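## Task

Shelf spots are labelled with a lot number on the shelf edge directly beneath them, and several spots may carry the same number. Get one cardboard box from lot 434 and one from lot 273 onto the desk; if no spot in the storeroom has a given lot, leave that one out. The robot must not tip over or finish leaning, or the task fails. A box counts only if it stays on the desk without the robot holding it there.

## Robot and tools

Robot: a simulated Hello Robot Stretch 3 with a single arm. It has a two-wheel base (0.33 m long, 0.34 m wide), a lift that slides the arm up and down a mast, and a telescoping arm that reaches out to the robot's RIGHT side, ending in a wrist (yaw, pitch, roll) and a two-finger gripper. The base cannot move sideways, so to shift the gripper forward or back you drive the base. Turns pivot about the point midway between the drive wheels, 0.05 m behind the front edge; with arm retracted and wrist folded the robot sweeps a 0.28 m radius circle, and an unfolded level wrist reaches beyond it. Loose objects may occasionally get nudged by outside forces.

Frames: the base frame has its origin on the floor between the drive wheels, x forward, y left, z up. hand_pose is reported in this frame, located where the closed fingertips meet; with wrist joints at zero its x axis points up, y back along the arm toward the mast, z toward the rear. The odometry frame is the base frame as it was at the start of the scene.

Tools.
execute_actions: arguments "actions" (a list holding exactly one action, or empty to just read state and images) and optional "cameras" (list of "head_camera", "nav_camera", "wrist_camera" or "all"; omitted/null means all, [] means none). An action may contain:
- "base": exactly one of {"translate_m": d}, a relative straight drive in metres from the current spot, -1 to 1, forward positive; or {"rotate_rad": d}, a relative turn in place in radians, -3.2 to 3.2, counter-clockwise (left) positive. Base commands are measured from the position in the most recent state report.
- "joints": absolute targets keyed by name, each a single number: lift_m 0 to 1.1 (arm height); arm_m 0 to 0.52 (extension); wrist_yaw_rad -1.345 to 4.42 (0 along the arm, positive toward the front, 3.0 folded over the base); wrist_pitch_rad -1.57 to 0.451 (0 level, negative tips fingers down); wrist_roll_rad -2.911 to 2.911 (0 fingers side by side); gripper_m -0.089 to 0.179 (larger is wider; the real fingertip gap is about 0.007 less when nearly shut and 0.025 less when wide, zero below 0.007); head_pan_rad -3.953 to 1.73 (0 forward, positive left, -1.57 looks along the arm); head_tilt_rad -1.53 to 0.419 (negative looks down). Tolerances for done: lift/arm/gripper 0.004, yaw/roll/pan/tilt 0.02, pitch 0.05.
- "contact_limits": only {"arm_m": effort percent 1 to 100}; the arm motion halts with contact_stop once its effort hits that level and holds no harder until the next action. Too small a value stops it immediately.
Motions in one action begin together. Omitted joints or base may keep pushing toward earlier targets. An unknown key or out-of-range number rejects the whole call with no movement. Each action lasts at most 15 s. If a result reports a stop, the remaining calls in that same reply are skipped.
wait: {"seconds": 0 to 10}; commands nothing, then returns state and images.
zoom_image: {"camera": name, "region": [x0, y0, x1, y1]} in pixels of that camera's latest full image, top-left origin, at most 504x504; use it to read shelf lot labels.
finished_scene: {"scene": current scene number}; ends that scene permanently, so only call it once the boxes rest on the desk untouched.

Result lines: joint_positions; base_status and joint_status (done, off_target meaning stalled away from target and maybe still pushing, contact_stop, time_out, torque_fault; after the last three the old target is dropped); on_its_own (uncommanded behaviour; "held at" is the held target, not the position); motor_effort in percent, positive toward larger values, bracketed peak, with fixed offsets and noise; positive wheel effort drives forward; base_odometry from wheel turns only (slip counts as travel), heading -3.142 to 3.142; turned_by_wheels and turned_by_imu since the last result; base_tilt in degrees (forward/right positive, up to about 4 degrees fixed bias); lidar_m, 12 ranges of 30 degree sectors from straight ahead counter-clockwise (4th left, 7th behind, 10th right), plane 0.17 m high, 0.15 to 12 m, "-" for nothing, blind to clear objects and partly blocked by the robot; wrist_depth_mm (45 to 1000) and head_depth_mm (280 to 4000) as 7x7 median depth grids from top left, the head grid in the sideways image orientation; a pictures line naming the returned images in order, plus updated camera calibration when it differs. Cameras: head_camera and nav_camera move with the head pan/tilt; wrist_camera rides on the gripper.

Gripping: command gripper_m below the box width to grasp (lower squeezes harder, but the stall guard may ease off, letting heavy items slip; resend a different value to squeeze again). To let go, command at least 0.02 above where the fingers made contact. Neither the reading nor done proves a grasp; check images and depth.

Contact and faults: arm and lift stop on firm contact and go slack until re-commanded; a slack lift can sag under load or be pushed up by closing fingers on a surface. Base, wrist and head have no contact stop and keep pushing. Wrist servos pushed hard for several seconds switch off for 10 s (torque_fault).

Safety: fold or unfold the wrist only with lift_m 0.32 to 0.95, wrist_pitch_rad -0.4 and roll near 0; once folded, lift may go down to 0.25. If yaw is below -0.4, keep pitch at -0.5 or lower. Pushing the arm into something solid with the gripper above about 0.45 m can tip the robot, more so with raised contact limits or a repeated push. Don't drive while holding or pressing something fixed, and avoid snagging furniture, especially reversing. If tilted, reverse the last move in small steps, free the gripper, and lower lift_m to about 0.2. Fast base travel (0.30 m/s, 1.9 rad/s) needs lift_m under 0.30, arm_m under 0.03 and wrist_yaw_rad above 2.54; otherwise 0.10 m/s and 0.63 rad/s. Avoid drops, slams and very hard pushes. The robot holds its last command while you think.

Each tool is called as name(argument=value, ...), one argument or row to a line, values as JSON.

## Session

execute_actions(
  actions=[],
)

Scene clock: 0.00 s.
base_odometry: x=+0.000 y=+0.000 heading=+0.000 (m, m, rad; odometry frame)
turned_by_wheels: +0.000 (rad since the last result)
turned_by_imu: +0.000 (rad since the last result)
base_tilt: forward=-0.3 right=-1.3 (deg)
lidar_m: 0.73 0.73 0.86 1.54 2.67 1.03 1.02 1.57 1.82 1.63 1.41 0.83
head_depth_mm: 794 792 789 786 783 781 782 / 767 765 762 760 758 754 752 / 743 738 737 736 732 731 729 / 718 713 712 711 711 718 712 / 695 692 690 690 688 684 684 / 674 670 668 668 666 664 663 / 654 652 652 647 647 644 645
base_status: not commanded
joint_positions: lift_m=+0.373 arm_m=+0.001 wrist_yaw_rad=+3.008 wrist_pitch_rad=-0.455 wrist_roll_rad=-0.001 gripper_m=+0.037 head_pan_rad=-0.017 head_tilt_rad=-0.021
joint_status: not commanded
motor_effort: left_wheel=+0 right_wheel=-1 lift_m=+36 arm_m=+0 wrist_yaw_rad=-1 wrist_pitch_rad=+5 wrist_roll_rad=+0 gripper_m=+1 head_pan_rad=+0 head_tilt_rad=+1 (%)
hand_pose: x=+0.0080 y=+0.0721 z=+0.3775 quat_wxyz=(+0.205, +0.697, +0.114, +0.677) (m; base frame)
wrist_depth_mm: - - - - - 936 712 / - - - - - 966 719 / - - - - - 955 747 / 880 875 854 863 847 830 770 / 724 717 - 704 718 699 694 / 607 618 - 615 - 602 599 / 535 561 - - 522 524 524
pictures: head_camera (sideways: a quarter turn clockwise sets it upright), nav_camera (sideways: a quarter turn counterclockwise sets it upright), wrist_camera
camera_calibration (this result's frames):
head_camera: T_world_to_cam=[[0.0302293, -0.0468023, -0.998447, 1.31518], [0.0721187, 0.996402, -0.044523, 0.0571736], [0.996938, -0.0706608, 0.0334958, -0.094169], [0, 0, 0, 1]] pos_world=[0.0500005, -0.00206858, 1.31883]
nav_camera: T_world_to_cam=[[-0.00473376, 0.0171238, 0.999842, -1.25867], [-0.0069474, -0.99983, 0.0170907, 0.0279609], [0.999965, -0.0068654, 0.00485192, -0.0592387], [0, 0, 0, 1]] pos_world=[0.0534726, 0.0491026, 1.25828]
wrist_camera: T_world_to_cam=[[0.994939, -0.0971062, -0.0258121, 0.0154303], [-0.0796351, -0.605434, -0.791901, 0.375772], [0.0612709, 0.789949, -0.610104, 0.339048], [0, 0, 0, 1]] pos_world=[-0.0062013, -0.038827, 0.504828]
Images, in order (width x height): head_camera 896x504, nav_camera 672x504, wrist_camera 644x364.

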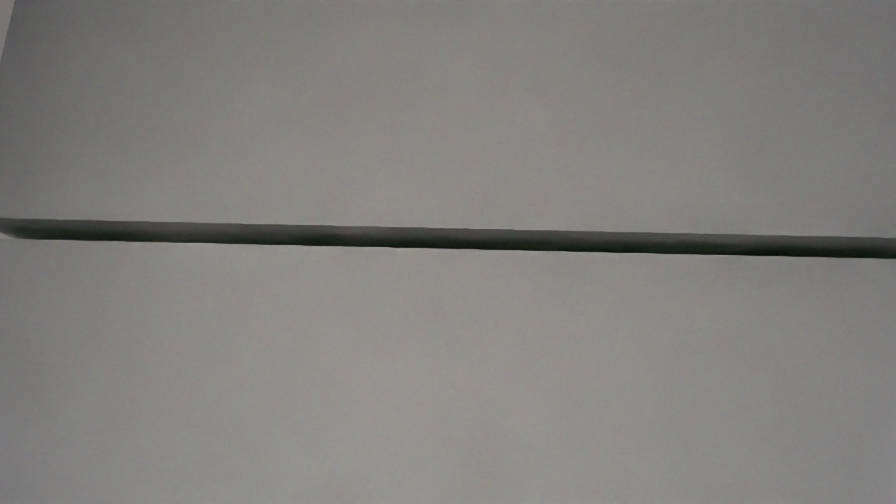

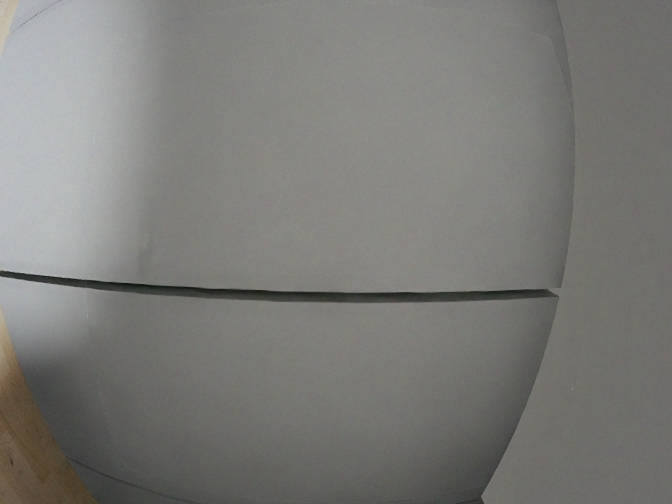

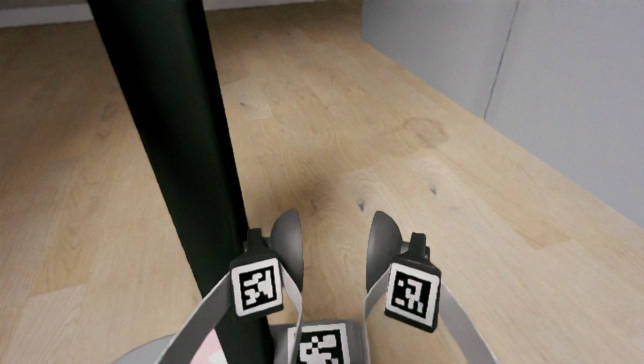

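execute_actions(
  actions=[
    {"joints": {"lift_m": 0.28, "head_pan_rad": 1.4, "head_tilt_rad": -0.3}},
  ],
  cameras=["head_camera", "nav_camera"],
)

Scene clock: 9.90 s.
base_odometry: x=+0.000 y=+0.000 heading=+0.000 (m, m, rad; odometry frame)
turned_by_wheels: +0.000 (rad since the last result)
turned_by_imu: +0.000 (rad since the last result)
base_tilt: forward=-0.2 right=-1.1 (deg)
lidar_m: 0.73 0.73 0.85 1.53 2.67 1.03 1.02 1.57 1.82 1.63 1.40 0.83
head_depth_mm: 920 941 962 982 1013 1032 1045 / 1064 1097 1121 1153 1182 1215 1249 / 1266 1308 1349 1391 1423 1476 1469 / 2524 1633 1685 1766 1832 1869 1560 / 2472 2570 2766 2808 2893 2047 1552 / 2374 2504 2618 2685 2784 2015 1545 / 2282 2376 2476 2594 2680 1997 1533
base_status: not commanded
joint_positions: lift_m=+0.280 arm_m=+0.001 wrist_yaw_rad=+3.008 wrist_pitch_rad=-0.455 wrist_roll_rad=-0.001 gripper_m=+0.037 head_pan_rad=+1.393 head_tilt_rad=-0.296
joint_status: all done
motor_effort: left_wheel=-1(1) right_wheel=-1(1) lift_m=+31(30) arm_m=+1(0) wrist_yaw_rad=-1(0) wrist_pitch_rad=+5(5) wrist_roll_rad=+0(0) gripper_m=+0(1) head_pan_rad=+3(33) head_tilt_rad=-3(26) (%)
hand_pose: x=+0.0080 y=+0.0721 z=+0.2846 quat_wxyz=(+0.205, +0.697, +0.114, +0.677) (m; base frame)
wrist_depth_mm: - - - - - 939 706 / - - - - - 977 740 / 868 874 882 862 851 848 745 / 703 692 699 691 678 689 676 / 589 583 - 577 587 571 567 / 504 520 - - - 489 484 / - - - - 425 429 427
pictures: head_camera (sideways: a quarter turn clockwise sets it upright), nav_camera (sideways: a quarter turn counterclockwise sets it upright)
camera_calibration (this result's frames):
head_camera: T_world_to_cam=[[0.00285322, -0.245512, -0.969389, 1.27716], [-0.974455, 0.217011, -0.0578293, 0.0808626], [0.224566, 0.944791, -0.238621, 0.264772], [0, 0, 0, 1]] pos_world=[0.0156943, 0.0458562, 1.30592]
nav_camera: T_world_to_cam=[[0.0304234, 0.265332, 0.963677, -1.21145], [0.986536, -0.162969, 0.0137256, 0.0262871], [0.160692, 0.950284, -0.266717, 0.299387], [0, 0, 0, 1]] pos_world=[-0.0371857, 0.0412165, 1.24693]
Images, in order (width x height): head_camera 896x504, nav_camera 672x504.

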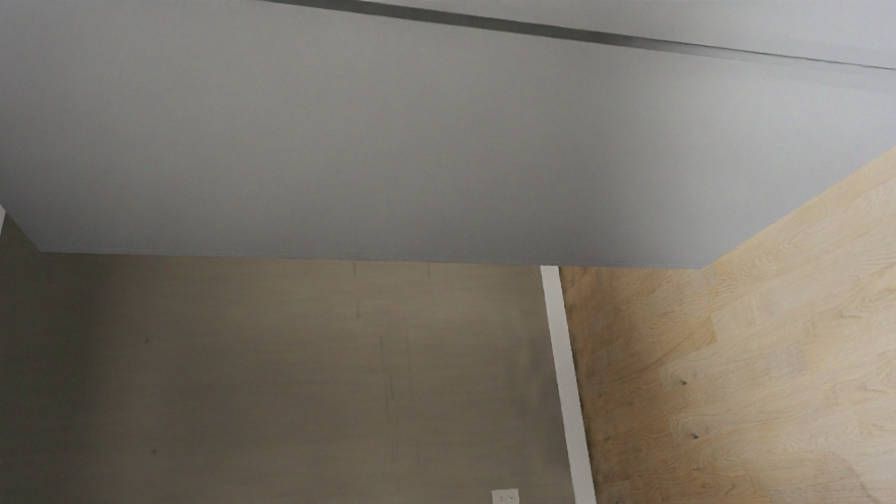

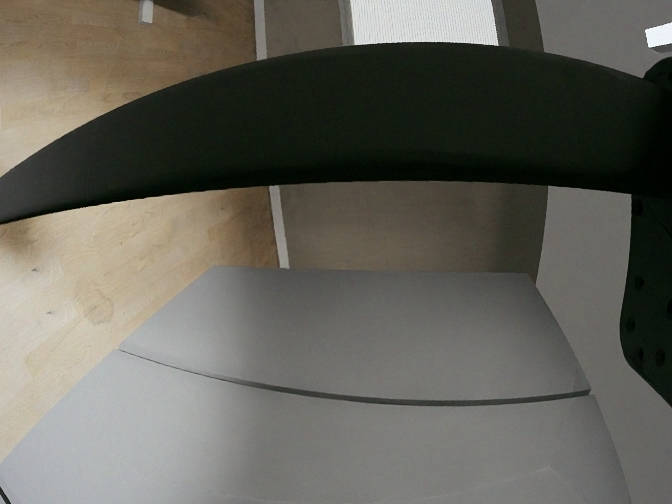

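execute_actions(
  actions=[
    {"joints": {"head_pan_rad": -1.57, "head_tilt_rad": -0.3}},
  ],
  cameras=["head_camera", "nav_camera"],
)

Scene clock: 18.40 s.
base_odometry: x=+0.000 y=+0.000 heading=+0.000 (m, m, rad; odometry frame)
turned_by_wheels: +0.000 (rad since the last result)
turned_by_imu: +0.000 (rad since the last result)
base_tilt: forward=-0.4 right=-1.2 (deg)
lidar_m: 0.73 0.73 0.85 1.54 2.67 1.02 1.02 1.57 1.82 1.63 1.40 0.83
head_depth_mm: 1900 1920 1930 1965 2082 2071 1581 / 1906 2083 2179 2293 2260 2031 1568 / 1766 2012 2153 2264 2353 1976 1574 / 1794 1980 2086 2169 2164 1950 1560 / 1454 1521 1599 1711 1819 1868 1554 / 1665 1852 1956 2075 2117 1897 1552 / 1709 1822 1918 2033 1964 1900 1541
base_status: not commanded
joint_positions: lift_m=+0.280 arm_m=+0.001 wrist_yaw_rad=+3.008 wrist_pitch_rad=-0.455 wrist_roll_rad=-0.001 gripper_m=+0.037 head_pan_rad=-1.563 head_tilt_rad=-0.296
joint_status: all done
motor_effort: left_wheel=+0(0) right_wheel=+0(0) lift_m=+31(31) arm_m=+0(0) wrist_yaw_rad=+0(0) wrist_pitch_rad=+5(5) wrist_roll_rad=+0(0) gripper_m=+0(0) head_pan_rad=-3(34) head_tilt_rad=-2(3) (%)
hand_pose: x=+0.0080 y=+0.0721 z=+0.2846 quat_wxyz=(+0.205, +0.697, +0.114, +0.677) (m; base frame)
wrist_depth_mm: - - - - - 947 721 / - - - - - 941 729 / 882 878 864 836 855 846 753 / 705 699 702 694 684 682 665 / 589 585 - 573 591 570 563 / 498 515 - - - 489 482 / - - - - 418 429 424
pictures: head_camera (sideways: a quarter turn clockwise sets it upright), nav_camera (sideways: a quarter turn counterclockwise sets it upright)
camera_calibration (this result's frames):
head_camera: T_world_to_cam=[[-0.0482198, 0.240949, -0.969339, 1.27741], [0.99778, -0.0330015, -0.0578378, 0.0688431], [-0.0459256, -0.969976, -0.238823, 0.266685], [0, 0, 0, 1]] pos_world=[0.00515371, -0.0468404, 1.30591]
nav_camera: T_world_to_cam=[[0.0191836, -0.266581, 0.963622, -1.21131], [-0.999656, -0.0223331, 0.0137227, 0.0384068], [0.0178625, -0.963554, -0.266918, 0.300519], [0, 0, 0, 1]] pos_world=[0.0562628, -0.0324869, 1.24693]
Images, in order (width x height): head_camera 896x504, nav_camera 672x504.

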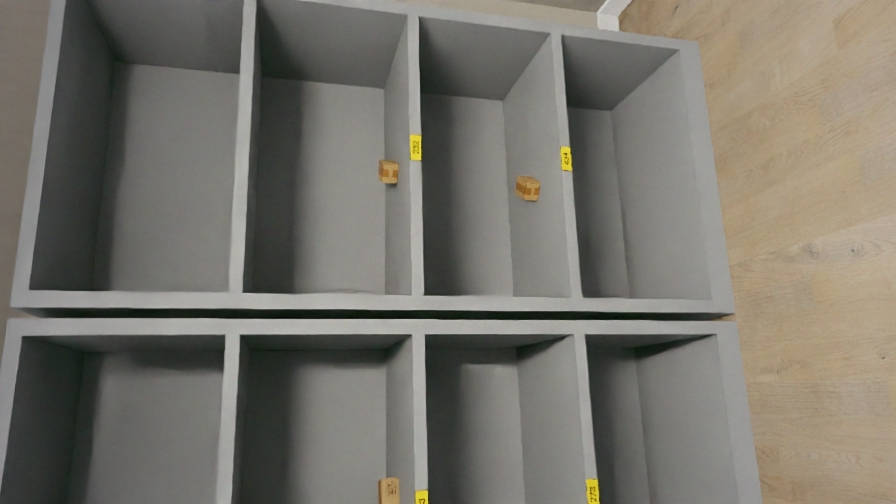

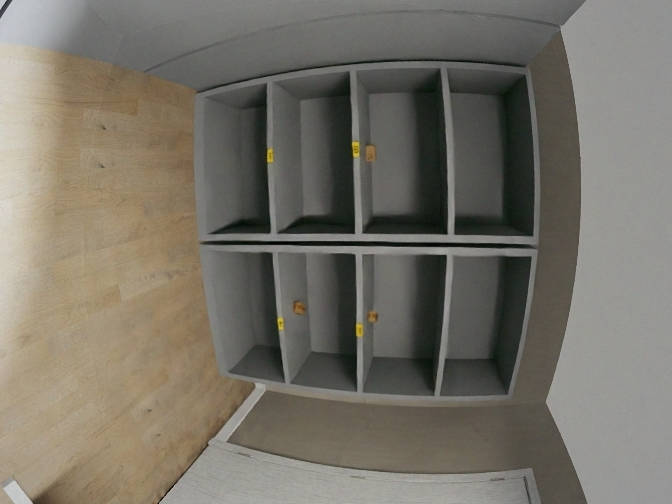

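zoom_image(
  camera="head_camera",
  region=[340, 120, 640, 504],
)

Region (340, 120, 640, 504) of head_camera's 896x504 image, scaled by 1.312, with more detail than that image has; it fills the left 394 columns of this view, and the rest is white.

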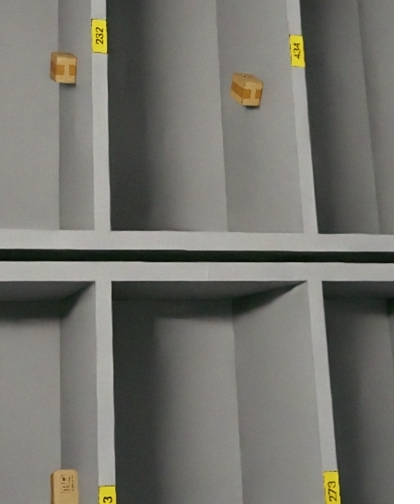

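execute_actions(
  actions=[
    {"joints": {"head_pan_rad": -1.15, "head_tilt_rad": -0.3}},
  ],
  cameras=["head_camera"],
)

Scene clock: 35.03 s.
base_odometry: x=+0.000 y=+0.000 heading=+0.000 (m, m, rad; odometry frame)
turned_by_wheels: +0.000 (rad since the last result)
turned_by_imu: +0.000 (rad since the last result)
base_tilt: forward=-0.3 right=-1.2 (deg)
lidar_m: 0.73 0.73 0.86 1.54 2.67 1.02 1.02 1.57 1.82 1.63 1.40 0.83
head_depth_mm: 1393 1454 1538 1736 1798 1949 1582 / 1602 1863 1968 1917 1811 1827 1569 / 1780 1880 1987 2098 2139 1925 1566 / 1785 1929 2055 2135 2159 1916 1548 / 1803 1949 2046 2181 2182 1920 1553 / 1536 1580 1722 1773 1859 1897 1545 / 1330 1375 1400 1449 1492 1549 1487
base_status: not commanded
joint_positions: lift_m=+0.280 arm_m=+0.001 wrist_yaw_rad=+3.008 wrist_pitch_rad=-0.455 wrist_roll_rad=-0.001 gripper_m=+0.037 head_pan_rad=-1.157 head_tilt_rad=-0.296
joint_status: all done
motor_effort: left_wheel=+0(1) right_wheel=+0(0) lift_m=+31(31) arm_m=+0(0) wrist_yaw_rad=-1(0) wrist_pitch_rad=+5(5) wrist_roll_rad=+0(0) gripper_m=+1(0) head_pan_rad=+3(25) head_tilt_rad=-3(1) (%)
hand_pose: x=+0.0080 y=+0.0721 z=+0.2846 quat_wxyz=(+0.205, +0.697, +0.114, +0.677) (m; base frame)
wrist_depth_mm: - - - - - 940 714 / - - - - - 977 726 / 901 872 872 873 854 855 740 / 706 696 696 685 690 674 681 / 583 581 - 570 590 563 566 / 503 518 - - - 485 488 / - - - - 421 425 424
pictures: head_camera (sideways: a quarter turn clockwise sets it upright)
camera_calibration (this result's frames):
head_camera: T_world_to_cam=[[-0.139364, 0.202384, -0.969339, 1.27796], [0.929874, 0.363303, -0.0578378, 0.0692573], [0.340458, -0.909424, -0.238823, 0.264327], [0, 0, 0, 1]] pos_world=[0.0237091, -0.0434147, 1.30591]
Images, in order (width x height): head_camera 896x504.

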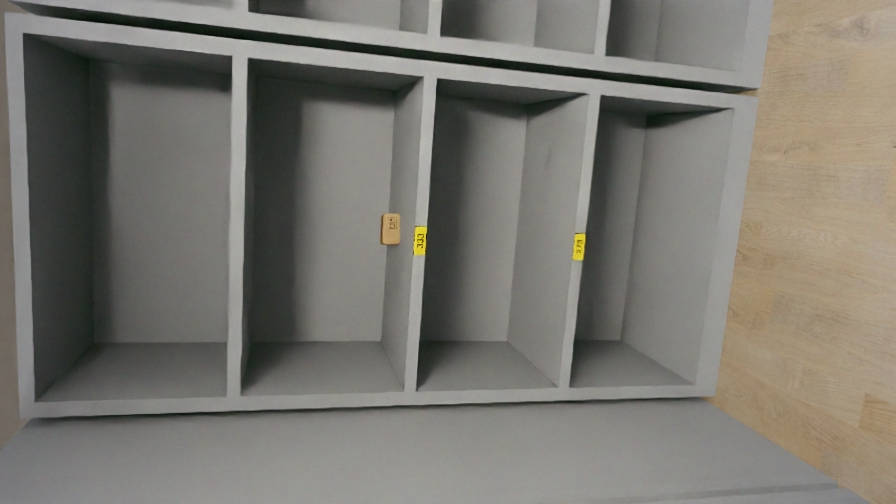

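zoom_image(
  camera="head_camera",
  region=[360, 190, 610, 280],
)

Region (360, 190, 610, 280) of head_camera's 896x504 image, scaled by 2.016, with more detail than that image has; it fills the top 181 rows of this view, and the rest is white.

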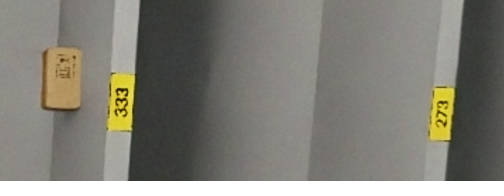

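execute_actions(
  actions=[
    {"joints": {"head_pan_rad": -2.4, "head_tilt_rad": -0.3}},
  ],
  cameras=["head_camera", "nav_camera"],
)

Scene clock: 42.27 s.
base_odometry: x=+0.000 y=+0.000 heading=+0.000 (m, m, rad; odometry frame)
turned_by_wheels: +0.000 (rad since the last result)
turned_by_imu: +0.000 (rad since the last result)
base_tilt: forward=-0.2 right=-1.3 (deg)
lidar_m: 0.73 0.73 0.85 1.53 2.67 1.02 1.01 1.57 1.82 1.63 1.40 0.83
head_depth_mm: 1356 1390 1450 1506 1594 1017 1538 / 1401 1468 1535 1585 1683 1759 1562 / 1482 1546 1618 1695 1777 1849 1568 / 1570 1638 1722 1802 1901 1967 1561 / 1654 1743 1833 1930 2014 2043 1545 / 1759 1873 1980 2082 2189 2009 1547 / 1911 2013 2145 2267 2437 1993 1545
base_status: not commanded
joint_positions: lift_m=+0.280 arm_m=+0.001 wrist_yaw_rad=+3.008 wrist_pitch_rad=-0.455 wrist_roll_rad=-0.001 gripper_m=+0.037 head_pan_rad=-2.393 head_tilt_rad=-0.296
joint_status: all done
motor_effort: left_wheel=-1(0) right_wheel=+0(1) lift_m=+31(31) arm_m=+0(1) wrist_yaw_rad=+0(1) wrist_pitch_rad=+5(5) wrist_roll_rad=+0(0) gripper_m=+0(1) head_pan_rad=-3(31) head_tilt_rad=-3(5) (%)
hand_pose: x=+0.0080 y=+0.0721 z=+0.2846 quat_wxyz=(+0.205, +0.697, +0.114, +0.677) (m; base frame)
wrist_depth_mm: - - - - - 935 694 / - - - - - 959 727 / 902 872 875 857 863 843 752 / 710 699 700 697 688 678 670 / 589 584 - 574 589 564 559 / 504 514 - - - 489 484 / - - - - 421 428 428
pictures: head_camera (sideways: a quarter turn clockwise sets it upright), nav_camera (sideways: a quarter turn counterclockwise sets it upright)
camera_calibration (this result's frames):
head_camera: T_world_to_cam=[[0.14528, 0.198209, -0.969333, 1.27622], [0.649022, -0.758568, -0.0578388, 0.0709718], [-0.746769, -0.620716, -0.238846, 0.27099], [0, 0, 0, 1]] pos_world=[-0.0291038, -0.030913, 1.30591]
nav_camera: T_world_to_cam=[[-0.18379, -0.19408, 0.963615, -1.21006], [-0.691121, 0.722609, 0.0137223, 0.0365251], [-0.69898, -0.663453, -0.266941, 0.304922], [0, 0, 0, 1]] pos_world=[0.0159813, -0.0589404, 1.24693]
Images, in order (width x height): head_camera 896x504, nav_camera 672x504.

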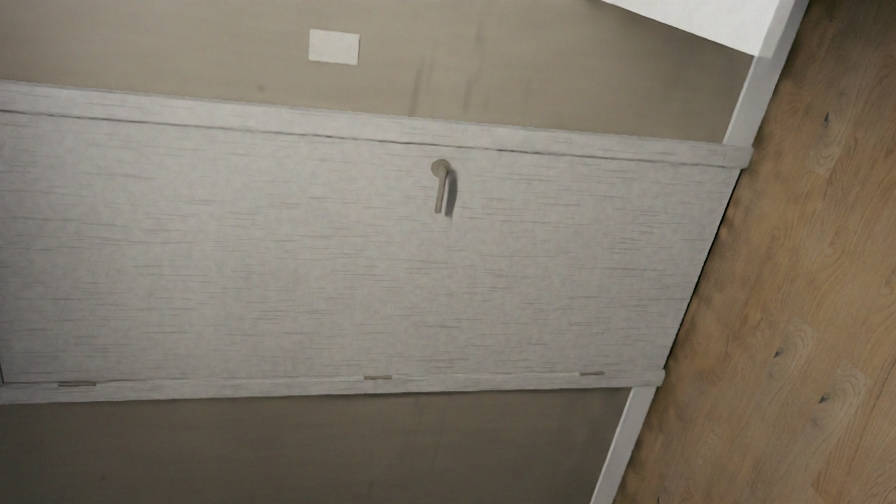

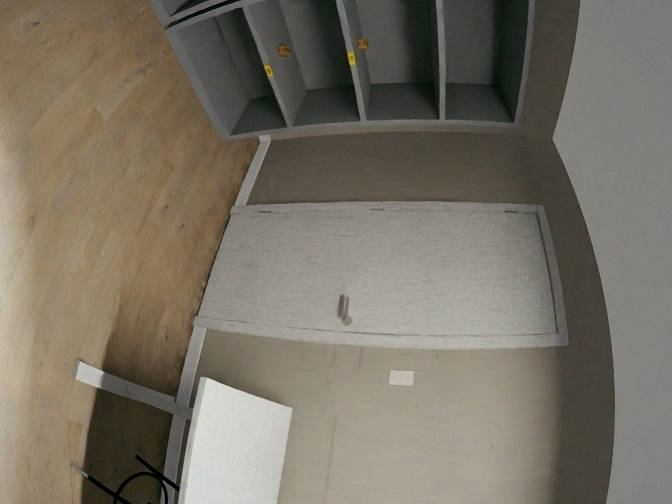

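execute_actions(
  actions=[
    {"joints": {"head_pan_rad": 0.7, "head_tilt_rad": -0.3}},
  ],
  cameras=["nav_camera"],
)

Scene clock: 55.17 s.
base_odometry: x=+0.000 y=+0.000 heading=+0.000 (m, m, rad; odometry frame)
turned_by_wheels: +0.000 (rad since the last result)
turned_by_imu: +0.000 (rad since the last result)
base_tilt: forward=-0.3 right=-1.1 (deg)
lidar_m: 0.73 0.73 0.86 1.54 2.67 1.02 1.02 1.57 1.82 1.63 1.40 0.83
head_depth_mm: 592 615 638 667 698 731 766 / 618 644 671 702 735 768 814 / 648 673 707 738 775 820 859 / 680 712 742 781 824 868 919 / 716 749 786 830 877 928 990 / 756 798 838 884 940 995 1067 / 799 844 891 949 1015 1077 1166
base_status: not commanded
joint_positions: lift_m=+0.280 arm_m=+0.001 wrist_yaw_rad=+3.008 wrist_pitch_rad=-0.455 wrist_roll_rad=-0.001 gripper_m=+0.037 head_pan_rad=+0.693 head_tilt_rad=-0.296
joint_status: all done
motor_effort: left_wheel=-1(0) right_wheel=+0(1) lift_m=+31(31) arm_m=+0(0) wrist_yaw_rad=-1(1) wrist_pitch_rad=+5(5) wrist_roll_rad=+0(0) gripper_m=+1(0) head_pan_rad=+3(34) head_tilt_rad=-3(5) (%)
hand_pose: x=+0.0080 y=+0.0721 z=+0.2846 quat_wxyz=(+0.205, +0.697, +0.114, +0.677) (m; base frame)
wrist_depth_mm: - - - - - 931 707 / - - - - - 967 733 / 898 861 866 852 847 837 747 / 717 697 700 685 686 679 680 / 590 584 - 577 592 569 562 / 509 521 - - - 489 486 / - - - - 425 426 427
pictures: nav_camera (sideways: a quarter turn counterclockwise sets it upright)
camera_calibration (this result's frames):
nav_camera: T_world_to_cam=[[0.194375, 0.183478, 0.963615, -1.21237], [0.649548, -0.760196, 0.0137223, 0.028347], [0.735055, 0.623247, -0.266941, 0.296175], [0, 0, 0, 1]] pos_world=[-0.000463359, 0.0594015, 1.24693]
Images, in order (width x height): nav_camera 672x504.

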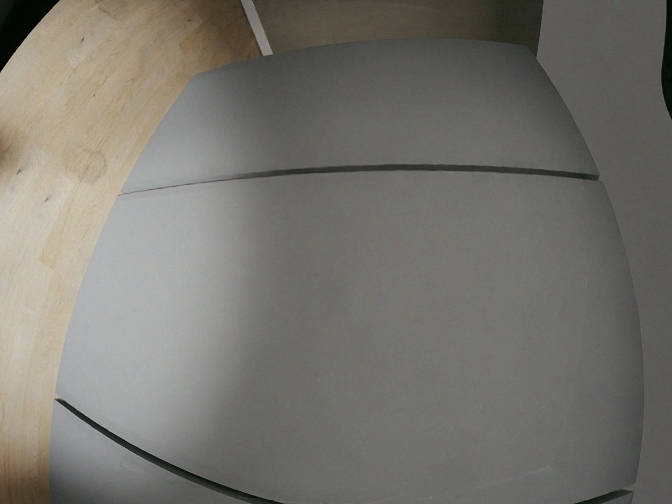

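execute_actions(
  actions=[
    {"base": {"rotate_rad": -1.571}, "joints": {"head_pan_rad": 0.0, "head_tilt_rad": -0.5}},
  ],
  cameras=[],
)

Scene clock: 89.90 s.
base_odometry: x=+0.000 y=+0.000 heading=-1.571 (m, m, rad; odometry frame)
turned_by_wheels: -1.571 (rad since the last result)
turned_by_imu: -1.550 (rad since the last result)
base_tilt: forward=-0.3 right=-1.3 (deg)
lidar_m: 1.63 1.38 0.82 0.73 0.73 0.86 1.57 2.68 1.02 1.02 1.57 1.83
head_depth_mm: 1839 1929 1952 2118 2161 1651 1338 / 1833 2043 2253 2309 2131 1651 1339 / 1793 1997 2196 2415 2106 1628 1330 / 1776 1949 2102 2184 2038 1612 1327 / 1396 1530 1681 1852 1974 1614 1315 / 1696 1856 2010 2127 1954 1617 1319 / 1650 1807 1981 1956 1946 1611 1302
base_status: done
joint_positions: lift_m=+0.280 arm_m=+0.001 wrist_yaw_rad=+3.008 wrist_pitch_rad=-0.455 wrist_roll_rad=-0.001 gripper_m=+0.037 head_pan_rad=+0.007 head_tilt_rad=-0.494
joint_status: all done
motor_effort: left_wheel=+3(9) right_wheel=-5(9) lift_m=+31(31) arm_m=+0(0) wrist_yaw_rad=+0(1) wrist_pitch_rad=+5(5) wrist_roll_rad=+0(0) gripper_m=+1(0) head_pan_rad=-3(32) head_tilt_rad=-3(27) (%)
hand_pose: x=+0.0080 y=+0.0720 z=+0.2846 quat_wxyz=(+0.205, +0.697, +0.114, +0.677) (m; base frame)
wrist_depth_mm: 632 - 728 778 846 916 - / 673 711 783 855 913 - - / 738 774 841 859 847 857 833 / 712 715 698 692 692 681 672 / 591 583 - 571 592 570 562 / 503 517 - - - 487 487 / - - - - 421 430 428
pictures: none
No camera images: the call's "cameras" was empty. Leave "cameras" out to get every camera's image.

execute_actions(
  actions=[
    {"base": {"translate_m": 1.0}},
  ],
  cameras=[],
)

Scene clock: 99.27 s.
base_odometry: x=+0.000 y=-1.000 heading=-1.571 (m, m, rad; odometry frame)
turned_by_wheels: +0.000 (rad since the last result)
turned_by_imu: +0.001 (rad since the last result)
base_tilt: forward=-0.3 right=-1.2 (deg)
lidar_m: 0.65 0.65 1.08 0.95 0.95 1.12 2.05 1.60 1.32 1.33 1.33 1.11
head_depth_mm: 900 1085 1169 902 1264 1076 1262 / 923 1059 1135 827 1258 1034 1248 / 948 1034 1101 820 1247 1027 1253 / 927 1009 1074 808 1239 986 1240 / 912 971 1038 707 1181 889 1176 / 521 561 613 669 743 859 1138 / 502 556 978 694 1178 938 1190
base_status: done
joint_positions: lift_m=+0.280 arm_m=+0.001 wrist_yaw_rad=+3.008 wrist_pitch_rad=-0.455 wrist_roll_rad=-0.001 gripper_m=+0.037 head_pan_rad=+0.007 head_tilt_rad=-0.495
joint_status: not commanded
motor_effort: left_wheel=+3(10) right_wheel=-5(9) lift_m=+31(31) arm_m=+0(0) wrist_yaw_rad=+1(1) wrist_pitch_rad=+5(5) wrist_roll_rad=+0(0) gripper_m=+0(0) head_pan_rad=-3(2) head_tilt_rad=-4(4) (%)
hand_pose: x=+0.0080 y=+0.0720 z=+0.2845 quat_wxyz=(+0.205, +0.697, +0.114, +0.677) (m; base frame)
wrist_depth_mm: 814 - 931 - - - - / 874 949 - - - 959 889 / 892 868 878 866 865 811 707 / 718 696 687 697 679 687 648 / 588 584 - 577 592 565 563 / 507 519 - - - 489 493 / - - - - 419 425 426
pictures: none
No camera images: the call's "cameras" was empty. Leave "cameras" out to get every camera's image.

execute_actions(
  actions=[
    {"base": {"translate_m": 0.18}},
  ],
  cameras=[],
)

Scene clock: 105.63 s.
base_odometry: x=+0.000 y=-1.180 heading=-1.570 (m, m, rad; odometry frame)
turned_by_wheels: +0.000 (rad since the last result)
turned_by_imu: +0.000 (rad since the last result)
base_tilt: forward=-0.2 right=-1.1 (deg)
lidar_m: 0.48 0.48 1.05 0.99 0.99 1.17 2.13 2.54 1.44 1.29 0.98 1.01
head_depth_mm: 830 905 981 731 1163 972 855 / 812 883 963 726 1102 933 827 / 792 863 945 718 1104 956 802 / 775 841 912 713 574 956 796 / 757 818 896 703 568 948 772 / 713 401 432 470 523 597 669 / 362 406 430 465 506 572 712
base_status: done
joint_positions: lift_m=+0.280 arm_m=+0.001 wrist_yaw_rad=+3.008 wrist_pitch_rad=-0.455 wrist_roll_rad=-0.001 gripper_m=+0.037 head_pan_rad=+0.007 head_tilt_rad=-0.495
joint_status: not commanded
motor_effort: left_wheel=+3(11) right_wheel=-5(8) lift_m=+31(31) arm_m=+0(0) wrist_yaw_rad=+0(1) wrist_pitch_rad=+5(5) wrist_roll_rad=+0(0) gripper_m=+0(0) head_pan_rad=-3(3) head_tilt_rad=-4(3) (%)
hand_pose: x=+0.0080 y=+0.0720 z=+0.2845 quat_wxyz=(+0.205, +0.697, +0.114, +0.677) (m; base frame)
wrist_depth_mm: 859 - 995 - - - 918 / 902 971 - - - 913 869 / 896 879 865 865 847 712 677 / 699 692 692 692 677 657 556 / 587 580 - 576 588 570 529 / 502 514 - - - 482 480 / - - - - 420 423 428
pictures: none
No camera images: the call's "cameras" was empty. Leave "cameras" out to get every camera's image.

execute_actions(
  actions=[
    {"base": {"rotate_rad": 1.571}, "joints": {"head_pan_rad": -1.57, "head_tilt_rad": -0.5}},
  ],
  cameras=["head_camera"],
)

Scene clock: 112.87 s.
base_odometry: x=+0.000 y=-1.180 heading=+0.000 (m, m, rad; odometry frame)
turned_by_wheels: +1.571 (rad since the last result)
turned_by_imu: +1.549 (rad since the last result)
base_tilt: forward=-0.2 right=-1.2 (deg)
lidar_m: 0.99 0.99 1.16 2.10 1.75 1.43 1.29 0.98 1.00 0.48 0.48 1.05
head_depth_mm: 838 919 995 735 1167 968 863 / 818 898 976 728 1157 938 850 / 797 870 952 720 1098 955 827 / 781 850 929 713 1101 956 801 / 764 826 900 707 566 944 777 / 615 402 436 473 533 606 689 / 407 425 429 467 507 579 731
base_status: done
joint_positions: lift_m=+0.280 arm_m=+0.001 wrist_yaw_rad=+3.008 wrist_pitch_rad=-0.455 wrist_roll_rad=-0.001 gripper_m=+0.037 head_pan_rad=-1.563 head_tilt_rad=-0.495
joint_status: all done
motor_effort: left_wheel=-4(10) right_wheel=+4(10) lift_m=+31(31) arm_m=+0(1) wrist_yaw_rad=-1(1) wrist_pitch_rad=+5(5) wrist_roll_rad=+0(0) gripper_m=+0(0) head_pan_rad=-3(31) head_tilt_rad=-4(6) (%)
hand_pose: x=+0.0080 y=+0.0720 z=+0.2845 quat_wxyz=(+0.205, +0.697, +0.114, +0.677) (m; base frame)
wrist_depth_mm: - - - - - - 968 / - - - - - - 980 / 885 877 884 856 866 849 826 / 707 696 696 694 687 681 679 / 586 585 - 572 581 569 566 / 503 515 - - - 488 483 / - - - - 420 427 427
pictures: head_camera (sideways: a quarter turn clockwise sets it upright)
camera_calibration (this result's frames):
head_camera: T_world_to_cam=[[-0.0496155, 0.427562, -0.902624, 1.19032], [0.997677, -0.0210193, -0.064797, 0.0778878], [-0.0466772, -0.903742, -0.425526, 0.509669], [0, 0, 0, 1]] pos_world=[0.00514114, -0.0466872, 1.29633]
Images, in order (width x height): head_camera 896x504.

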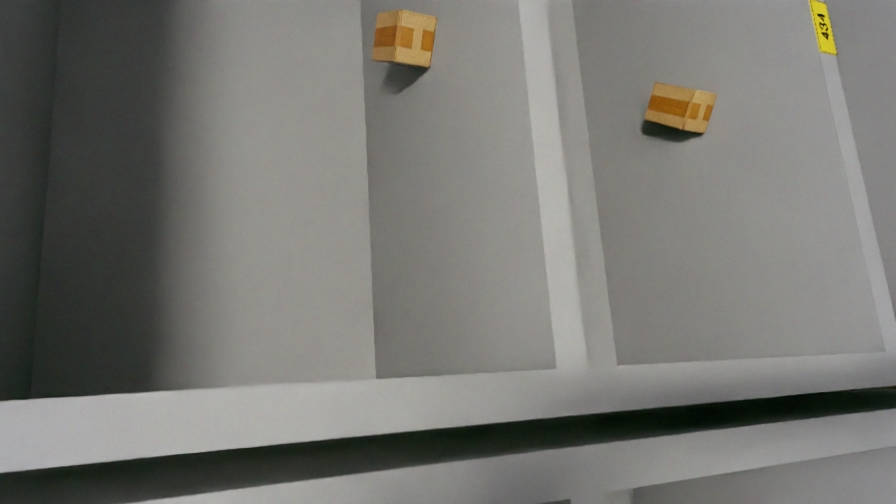

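execute_actions(
  actions=[
    {"base": {"translate_m": -0.2}, "joints": {"lift_m": 0.65, "wrist_pitch_rad": -0.4}},
  ],
  cameras=[],
)

Scene clock: 133.80 s.
base_odometry: x=-0.200 y=-1.180 heading=+0.000 (m, m, rad; odometry frame)
turned_by_wheels: +0.000 (rad since the last result)
turned_by_imu: -0.001 (rad since the last result)
base_tilt: forward=-0.2 right=-1.3 (deg)
lidar_m: 1.18 1.18 1.39 2.49 1.29 1.23 1.10 1.10 0.85 0.98 0.55 1.15
head_depth_mm: 881 966 1048 733 1159 973 1199 / 865 939 1017 729 1207 967 1195 / 846 918 992 719 1197 959 1158 / 821 890 959 713 1137 930 842 / 803 866 938 708 1136 950 816 / 787 853 918 698 1090 942 792 / 770 833 905 692 1019 941 767
base_status: done
joint_positions: lift_m=+0.650 arm_m=+0.001 wrist_yaw_rad=+3.008 wrist_pitch_rad=-0.420 wrist_roll_rad=-0.001 gripper_m=+0.037 head_pan_rad=-1.563 head_tilt_rad=-0.495
joint_status: all done
motor_effort: left_wheel=-3(11) right_wheel=+3(8) lift_m=+40(41) arm_m=+0(0) wrist_yaw_rad=-1(1) wrist_pitch_rad=+8(8) wrist_roll_rad=+0(0) gripper_m=+1(0) head_pan_rad=-2(3) head_tilt_rad=-4(3) (%)
hand_pose: x=+0.0086 y=+0.0766 z=+0.6621 quat_wxyz=(+0.193, +0.699, +0.101, +0.681) (m; base frame)
wrist_depth_mm: - - - - - - - / - - - - - - - / - - - - - - - / - - - - - - - / - - - - - - - / - 999 - 964 - 979 974 / 868 877 - 866 830 842 845
pictures: none
No camera images: the call's "cameras" was empty. Leave "cameras" out to get every camera's image.

execute_actions(
  actions=[
    {"joints": {"wrist_yaw_rad": 0.0}},
  ],
  cameras=[],
)

Scene clock: 139.43 s.
base_odometry: x=-0.200 y=-1.180 heading=+0.000 (m, m, rad; odometry frame)
turned_by_wheels: +0.000 (rad since the last result)
turned_by_imu: +0.000 (rad since the last result)
base_tilt: forward=-0.3 right=-1.2 (deg)
lidar_m: 1.18 1.18 1.39 2.50 1.28 1.23 1.09 1.09 0.84 0.98 0.56 1.15
head_depth_mm: 884 963 1045 733 1159 975 1193 / 859 939 1015 727 1200 964 1193 / 845 918 990 720 1192 960 1153 / 824 893 965 712 1141 931 845 / 806 870 933 705 1132 947 818 / 786 852 919 698 1085 946 792 / 769 831 903 691 1020 942 769
base_status: not commanded
joint_positions: lift_m=+0.650 arm_m=+0.001 wrist_yaw_rad=+0.003 wrist_pitch_rad=-0.420 wrist_roll_rad=-0.001 gripper_m=+0.037 head_pan_rad=-1.563 head_tilt_rad=-0.495
joint_status: all done
motor_effort: left_wheel=-3(3) right_wheel=+3(3) lift_m=+40(40) arm_m=-1(0) wrist_yaw_rad=-5(3) wrist_pitch_rad=+7(8) wrist_roll_rad=+0(0) gripper_m=+0(1) head_pan_rad=-3(3) head_tilt_rad=-3(3) (%)
hand_pose: x=-0.0208 y=-0.3698 z=+0.6621 quat_wxyz=(+0.692, +0.149, -0.691, -0.146) (m; base frame)
wrist_depth_mm: 455 652 690 710 753 787 617 / 440 685 723 749 762 750 622 / 428 567 566 526 547 547 537 / 412 443 441 441 439 433 450 / 362 369 382 402 701 888 660 / 388 628 903 877 - 866 669 / 432 595 760 776 755 777 774
pictures: none
No camera images: the call's "cameras" was empty. Leave "cameras" out to get every camera's image.

Now level the wrist, open the gripper, and look from the wrist camera.

execute_actions(
  actions=[
    {"joints": {"wrist_pitch_rad": 0.0, "gripper_m": 0.17, "lift_m": 0.62}},
  ],
  cameras=["wrist_camera"],
)

Scene clock: 146.23 s.
base_odometry: x=-0.200 y=-1.180 heading=+0.000 (m, m, rad; odometry frame)
turned_by_wheels: +0.000 (rad since the last result)
turned_by_imu: +0.000 (rad since the last result)
base_tilt: forward=-0.2 right=-1.1 (deg)
lidar_m: 1.18 1.18 1.39 2.51 1.28 1.23 1.09 1.10 0.84 0.98 0.56 1.15
head_depth_mm: 884 965 1042 732 1166 969 1188 / 862 939 1015 727 1210 962 1192 / 845 913 993 722 1195 958 1155 / 826 895 964 712 1142 930 844 / 804 867 937 707 1127 948 817 / 783 852 921 698 1090 943 793 / 771 830 901 691 1011 938 771
base_status: not commanded
joint_positions: lift_m=+0.620 arm_m=+0.001 wrist_yaw_rad=+0.003 wrist_pitch_rad=-0.023 wrist_roll_rad=-0.001 gripper_m=+0.170 head_pan_rad=-1.563 head_tilt_rad=-0.495
joint_status: all done
motor_effort: left_wheel=-3(3) right_wheel=+3(2) lift_m=+30(37) arm_m=-1(1) wrist_yaw_rad=-3(4) wrist_pitch_rad=+9(10) wrist_roll_rad=+0(0) gripper_m=+1(84) head_pan_rad=-3(3) head_tilt_rad=-3(4) (%)
hand_pose: x=-0.0207 y=-0.4012 z=+0.7288 quat_wxyz=(+0.708, +0.010, -0.706, -0.008) (m; base frame)
wrist_depth_mm: 449 657 685 713 751 767 593 / 446 680 715 753 779 800 620 / 447 688 742 770 805 826 628 / 444 725 755 802 853 841 631 / 427 684 732 735 742 746 615 / 394 518 520 525 525 519 557 / 374 393 405 407 410 405 -
pictures: wrist_camera
camera_calibration (this result's frames):
wrist_camera: T_world_to_cam=[[-0.998861, -0.0470049, -0.00822252, -0.0268871], [-0.00249415, 0.223504, -0.9747, 0.832496], [0.0476535, -0.973569, -0.223367, -0.0606461], [0, 0, 0, 1]] pos_world=[-0.0218901, -0.246373, 0.797666]
Images, in order (width x height): wrist_camera 644x364.

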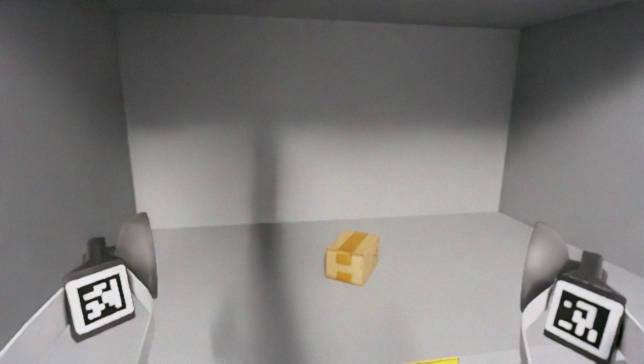

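execute_actions(
  actions=[
    {"joints": {"lift_m": 0.48}},
  ],
  cameras=["wrist_camera"],
)

Scene clock: 175.43 s.
base_odometry: x=-0.200 y=-1.180 heading=+0.000 (m, m, rad; odometry frame)
turned_by_wheels: +0.000 (rad since the last result)
turned_by_imu: +0.000 (rad since the last result)
base_tilt: forward=-0.3 right=-1.2 (deg)
lidar_m: 1.18 1.18 1.40 2.50 1.28 1.23 1.09 1.10 0.85 0.98 0.55 1.15
head_depth_mm: 885 964 1047 734 1161 968 1194 / 863 936 1020 725 1208 964 1186 / 844 915 991 716 1187 957 1156 / 820 892 958 710 1140 935 843 / 806 871 928 705 1133 949 816 / 789 850 919 699 1088 945 793 / 770 830 900 695 1020 940 769
base_status: not commanded
joint_positions: lift_m=+0.480 arm_m=+0.001 wrist_yaw_rad=+0.003 wrist_pitch_rad=-0.022 wrist_roll_rad=-0.001 gripper_m=+0.170 head_pan_rad=-1.563 head_tilt_rad=-0.495
joint_status: all done
motor_effort: left_wheel=-4(3) right_wheel=+3(3) lift_m=+30(32) arm_m=-1(1) wrist_yaw_rad=-3(3) wrist_pitch_rad=+8(9) wrist_roll_rad=+0(0) gripper_m=+1(1) head_pan_rad=-3(3) head_tilt_rad=-4(4) (%)
hand_pose: x=-0.0207 y=-0.4012 z=+0.5891 quat_wxyz=(+0.708, +0.009, -0.706, -0.007) (m; base frame)
wrist_depth_mm: 452 667 686 720 757 780 611 / 449 679 722 739 775 805 626 / 446 700 732 772 810 815 624 / 435 556 567 499 574 586 577 / 334 363 338 340 342 361 378 / 283 303 806 861 930 942 587 / 445 732 846 872 910 863 -
pictures: wrist_camera
camera_calibration (this result's frames):
wrist_camera: T_world_to_cam=[[-0.998862, -0.0469839, -0.00815858, -0.0280749], [-0.00248264, 0.222089, -0.975023, 0.696023], [0.0476224, -0.973894, -0.221953, -0.0928424], [0, 0, 0, 1]] pos_world=[-0.0218936, -0.246317, 0.657803]
Images, in order (width x height): wrist_camera 644x364.

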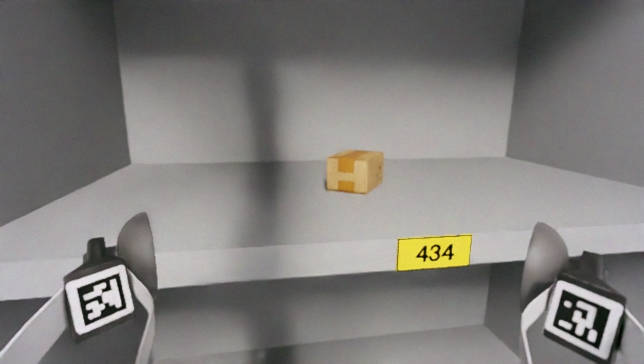

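execute_actions(
  actions=[
    {"joints": {"arm_m": 0.30}},
  ],
  cameras=["wrist_camera"],
)

Scene clock: 190.97 s.
base_odometry: x=-0.200 y=-1.180 heading=+0.000 (m, m, rad; odometry frame)
turned_by_wheels: +0.000 (rad since the last result)
turned_by_imu: +0.000 (rad since the last result)
base_tilt: forward=-0.4 right=-1.2 (deg)
lidar_m: 1.18 1.18 1.40 2.50 1.28 1.24 1.09 1.09 0.84 0.98 0.55 1.15
head_depth_mm: 881 967 1047 732 1163 967 1199 / 863 933 1016 725 1209 961 1192 / 839 912 987 718 1192 964 - / 821 892 960 711 1141 941 - / 803 868 936 704 1133 948 816 / 786 848 920 698 1083 944 791 / 768 824 900 691 1017 938 769
base_status: not commanded
joint_positions: lift_m=+0.480 arm_m=+0.300 wrist_yaw_rad=+0.002 wrist_pitch_rad=-0.022 wrist_roll_rad=-0.001 gripper_m=+0.170 head_pan_rad=-1.563 head_tilt_rad=-0.495
joint_status: all done
motor_effort: left_wheel=-3(3) right_wheel=+3(3) lift_m=+31(31) arm_m=+4(4) wrist_yaw_rad=+0(2) wrist_pitch_rad=+8(8) wrist_roll_rad=+0(0) gripper_m=+1(1) head_pan_rad=-3(2) head_tilt_rad=-3(3) (%)
hand_pose: x=-0.0210 y=-0.7004 z=+0.5892 quat_wxyz=(+0.708, +0.009, -0.706, -0.007) (m; base frame)
wrist_depth_mm: 384 403 420 436 455 480 495 / 396 411 430 449 472 496 512 / 411 424 442 466 491 511 526 / 415 436 458 481 504 518 515 / 332 359 334 216 237 342 343 / 253 238 239 200 212 244 259 / - 183 187 187 188 189 -
pictures: wrist_camera
camera_calibration (this result's frames):
wrist_camera: T_world_to_cam=[[-0.998911, -0.0459478, -0.00815533, -0.0416708], [-0.00225225, 0.222025, -0.975038, 0.762439], [0.0466115, -0.973958, -0.221887, -0.38424], [0, 0, 0, 1]] pos_world=[-0.0219982, -0.545429, 0.65781]
Images, in order (width x height): wrist_camera 644x364.

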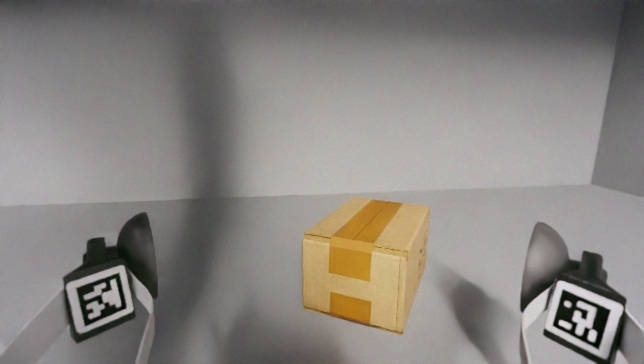

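execute_actions(
  actions=[
    {"joints": {"arm_m": 0.37}},
  ],
  cameras=["wrist_camera"],
)

Scene clock: 207.83 s.
base_odometry: x=-0.200 y=-1.180 heading=+0.000 (m, m, rad; odometry frame)
turned_by_wheels: +0.000 (rad since the last result)
turned_by_imu: +0.000 (rad since the last result)
base_tilt: forward=-0.4 right=-1.2 (deg)
lidar_m: 1.18 1.19 1.39 2.50 1.28 1.23 1.09 1.09 0.84 0.98 0.56 1.15
head_depth_mm: 882 962 1046 732 1168 971 1187 / 862 944 1017 727 1199 966 1188 / 839 912 988 718 1200 979 - / 820 892 959 712 1149 954 1166 / 805 870 939 703 1134 949 819 / 783 849 915 698 1088 944 792 / 769 829 897 692 1017 944 767
base_status: not commanded
joint_positions: lift_m=+0.480 arm_m=+0.370 wrist_yaw_rad=+0.002 wrist_pitch_rad=-0.022 wrist_roll_rad=-0.001 gripper_m=+0.170 head_pan_rad=-1.563 head_tilt_rad=-0.495
joint_status: all done
motor_effort: left_wheel=-3(3) right_wheel=+3(3) lift_m=+30(31) arm_m=+4(7) wrist_yaw_rad=-2(1) wrist_pitch_rad=+8(8) wrist_roll_rad=+0(0) gripper_m=+0(0) head_pan_rad=-3(3) head_tilt_rad=-3(3) (%)
hand_pose: x=-0.0210 y=-0.7704 z=+0.5892 quat_wxyz=(+0.708, +0.009, -0.706, -0.007) (m; base frame)
wrist_depth_mm: 327 338 354 369 389 407 428 / 338 350 364 383 396 417 441 / 346 362 375 393 417 434 456 / 355 373 388 408 431 446 471 / 329 360 334 336 339 340 344 / 251 238 238 150 142 242 260 / - 181 186 126 116 188 -
pictures: wrist_camera
camera_calibration (this result's frames):
wrist_camera: T_world_to_cam=[[-0.998911, -0.0459479, -0.00815548, -0.0448872], [-0.00225214, 0.222025, -0.975038, 0.777982], [0.0466117, -0.973958, -0.221887, -0.452419], [0, 0, 0, 1]] pos_world=[-0.0219982, -0.615431, 0.65781]
Images, in order (width x height): wrist_camera 644x364.

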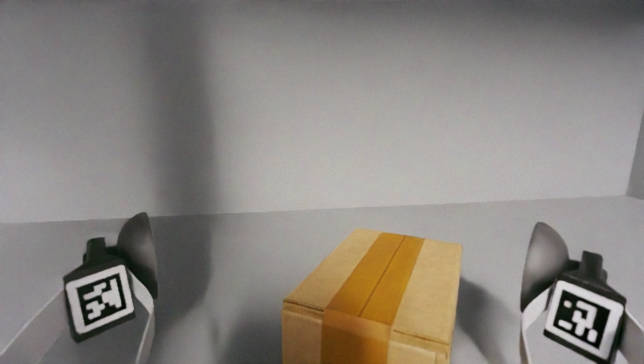

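execute_actions(
  actions=[
    {"joints": {"arm_m": 0.39, "gripper_m": 0.04}},
  ],
  cameras=["wrist_camera"],
)

Scene clock: 215.57 s.
base_odometry: x=-0.200 y=-1.180 heading=+0.000 (m, m, rad; odometry frame)
turned_by_wheels: +0.000 (rad since the last result)
turned_by_imu: +0.000 (rad since the last result)
base_tilt: forward=-0.2 right=-1.2 (deg)
lidar_m: 1.18 1.18 1.39 2.50 1.29 1.23 1.09 1.10 0.84 0.98 0.55 1.15
head_depth_mm: 884 966 1044 731 1154 972 1192 / 860 940 1018 726 1198 965 1194 / 842 911 993 719 1193 993 1183 / 820 890 963 710 1139 961 1140 / 802 868 937 705 1133 950 820 / 786 846 919 696 1089 947 792 / 769 831 897 691 1015 941 770
base_status: not commanded
joint_positions: lift_m=+0.480 arm_m=+0.390 wrist_yaw_rad=+0.001 wrist_pitch_rad=-0.020 wrist_roll_rad=-0.001 gripper_m=+0.041 head_pan_rad=-1.563 head_tilt_rad=-0.495
joint_status: all done
motor_effort: left_wheel=-4(4) right_wheel=+4(4) lift_m=+31(31) arm_m=+5(4) wrist_yaw_rad=-1(3) wrist_pitch_rad=+8(8) wrist_roll_rad=+0(0) gripper_m=-12(83) head_pan_rad=-3(2) head_tilt_rad=-3(3) (%)
hand_pose: x=-0.0212 y=-0.7904 z=+0.5897 quat_wxyz=(+0.708, +0.008, -0.706, -0.007) (m; base frame)
wrist_depth_mm: 309 322 336 347 366 383 409 / 318 332 342 363 380 396 418 / 327 342 358 374 393 415 431 / 338 354 371 386 406 427 457 / 333 334 365 339 354 343 348 / 239 240 - 142 143 244 244 / 186 186 116 111 172 189 189
pictures: wrist_camera
camera_calibration (this result's frames):
wrist_camera: T_world_to_cam=[[-0.998954, -0.045019, -0.00806378, -0.0453676], [-0.00204199, 0.22004, -0.975489, 0.781647], [0.0456899, -0.974451, -0.219902, -0.473421], [0, 0, 0, 1]] pos_world=[-0.0220935, -0.635362, 0.658015]
Images, in order (width x height): wrist_camera 644x364.

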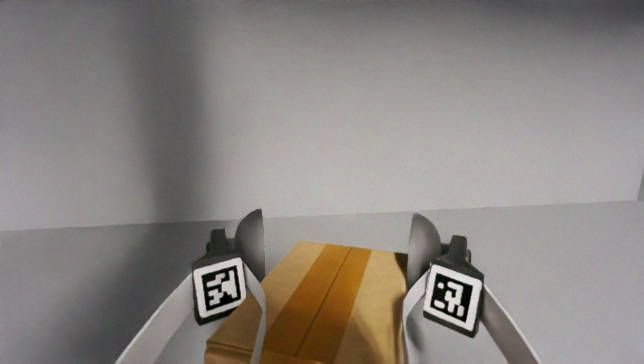

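execute_actions(
  actions=[
    {"joints": {"gripper_m": 0.02, "lift_m": 0.51}},
  ],
  cameras=["wrist_camera"],
)

Scene clock: 222.50 s.
base_odometry: x=-0.200 y=-1.180 heading=+0.000 (m, m, rad; odometry frame)
turned_by_wheels: +0.000 (rad since the last result)
turned_by_imu: +0.000 (rad since the last result)
base_tilt: forward=-0.4 right=-1.1 (deg)
lidar_m: 1.18 1.19 1.39 2.50 1.29 1.23 1.09 1.10 0.85 0.98 0.55 1.15
head_depth_mm: 886 965 1051 734 1157 971 1196 / 861 937 1021 726 1209 966 1191 / 842 916 990 718 1194 1013 1187 / 823 890 963 713 1144 946 1152 / 801 869 934 704 1135 947 820 / 782 847 919 698 1094 947 797 / 767 830 897 691 1015 940 768
base_status: not commanded
joint_positions: lift_m=+0.510 arm_m=+0.390 wrist_yaw_rad=+0.001 wrist_pitch_rad=-0.024 wrist_roll_rad=-0.001 gripper_m=+0.021 head_pan_rad=-1.563 head_tilt_rad=-0.495
joint_status: all done
motor_effort: left_wheel=-4(4) right_wheel=+3(4) lift_m=+40(41) arm_m=+4(4) wrist_yaw_rad=-1(1) wrist_pitch_rad=+9(10) wrist_roll_rad=+0(0) gripper_m=-18(85) head_pan_rad=-3(3) head_tilt_rad=-3(3) (%)
hand_pose: x=-0.0212 y=-0.7903 z=+0.6182 quat_wxyz=(+0.708, +0.009, -0.706, -0.009) (m; base frame)
wrist_depth_mm: 311 321 335 351 363 382 404 / 320 334 343 360 379 395 419 / 330 343 357 373 393 415 436 / 337 352 371 385 410 426 450 / 351 361 377 398 409 423 422 / 291 292 139 144 144 300 300 / 228 229 117 113 212 232 234
pictures: wrist_camera
camera_calibration (this result's frames):
wrist_camera: T_world_to_cam=[[-0.998953, -0.0449874, -0.00826618, -0.0449805], [-0.00204522, 0.22447, -0.974479, 0.812287], [0.0456948, -0.973442, -0.224327, -0.463493], [0, 0, 0, 1]] pos_world=[-0.0220929, -0.635541, 0.687211]
Images, in order (width x height): wrist_camera 644x364.

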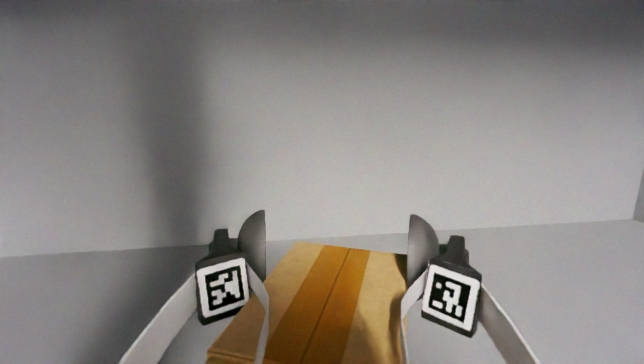

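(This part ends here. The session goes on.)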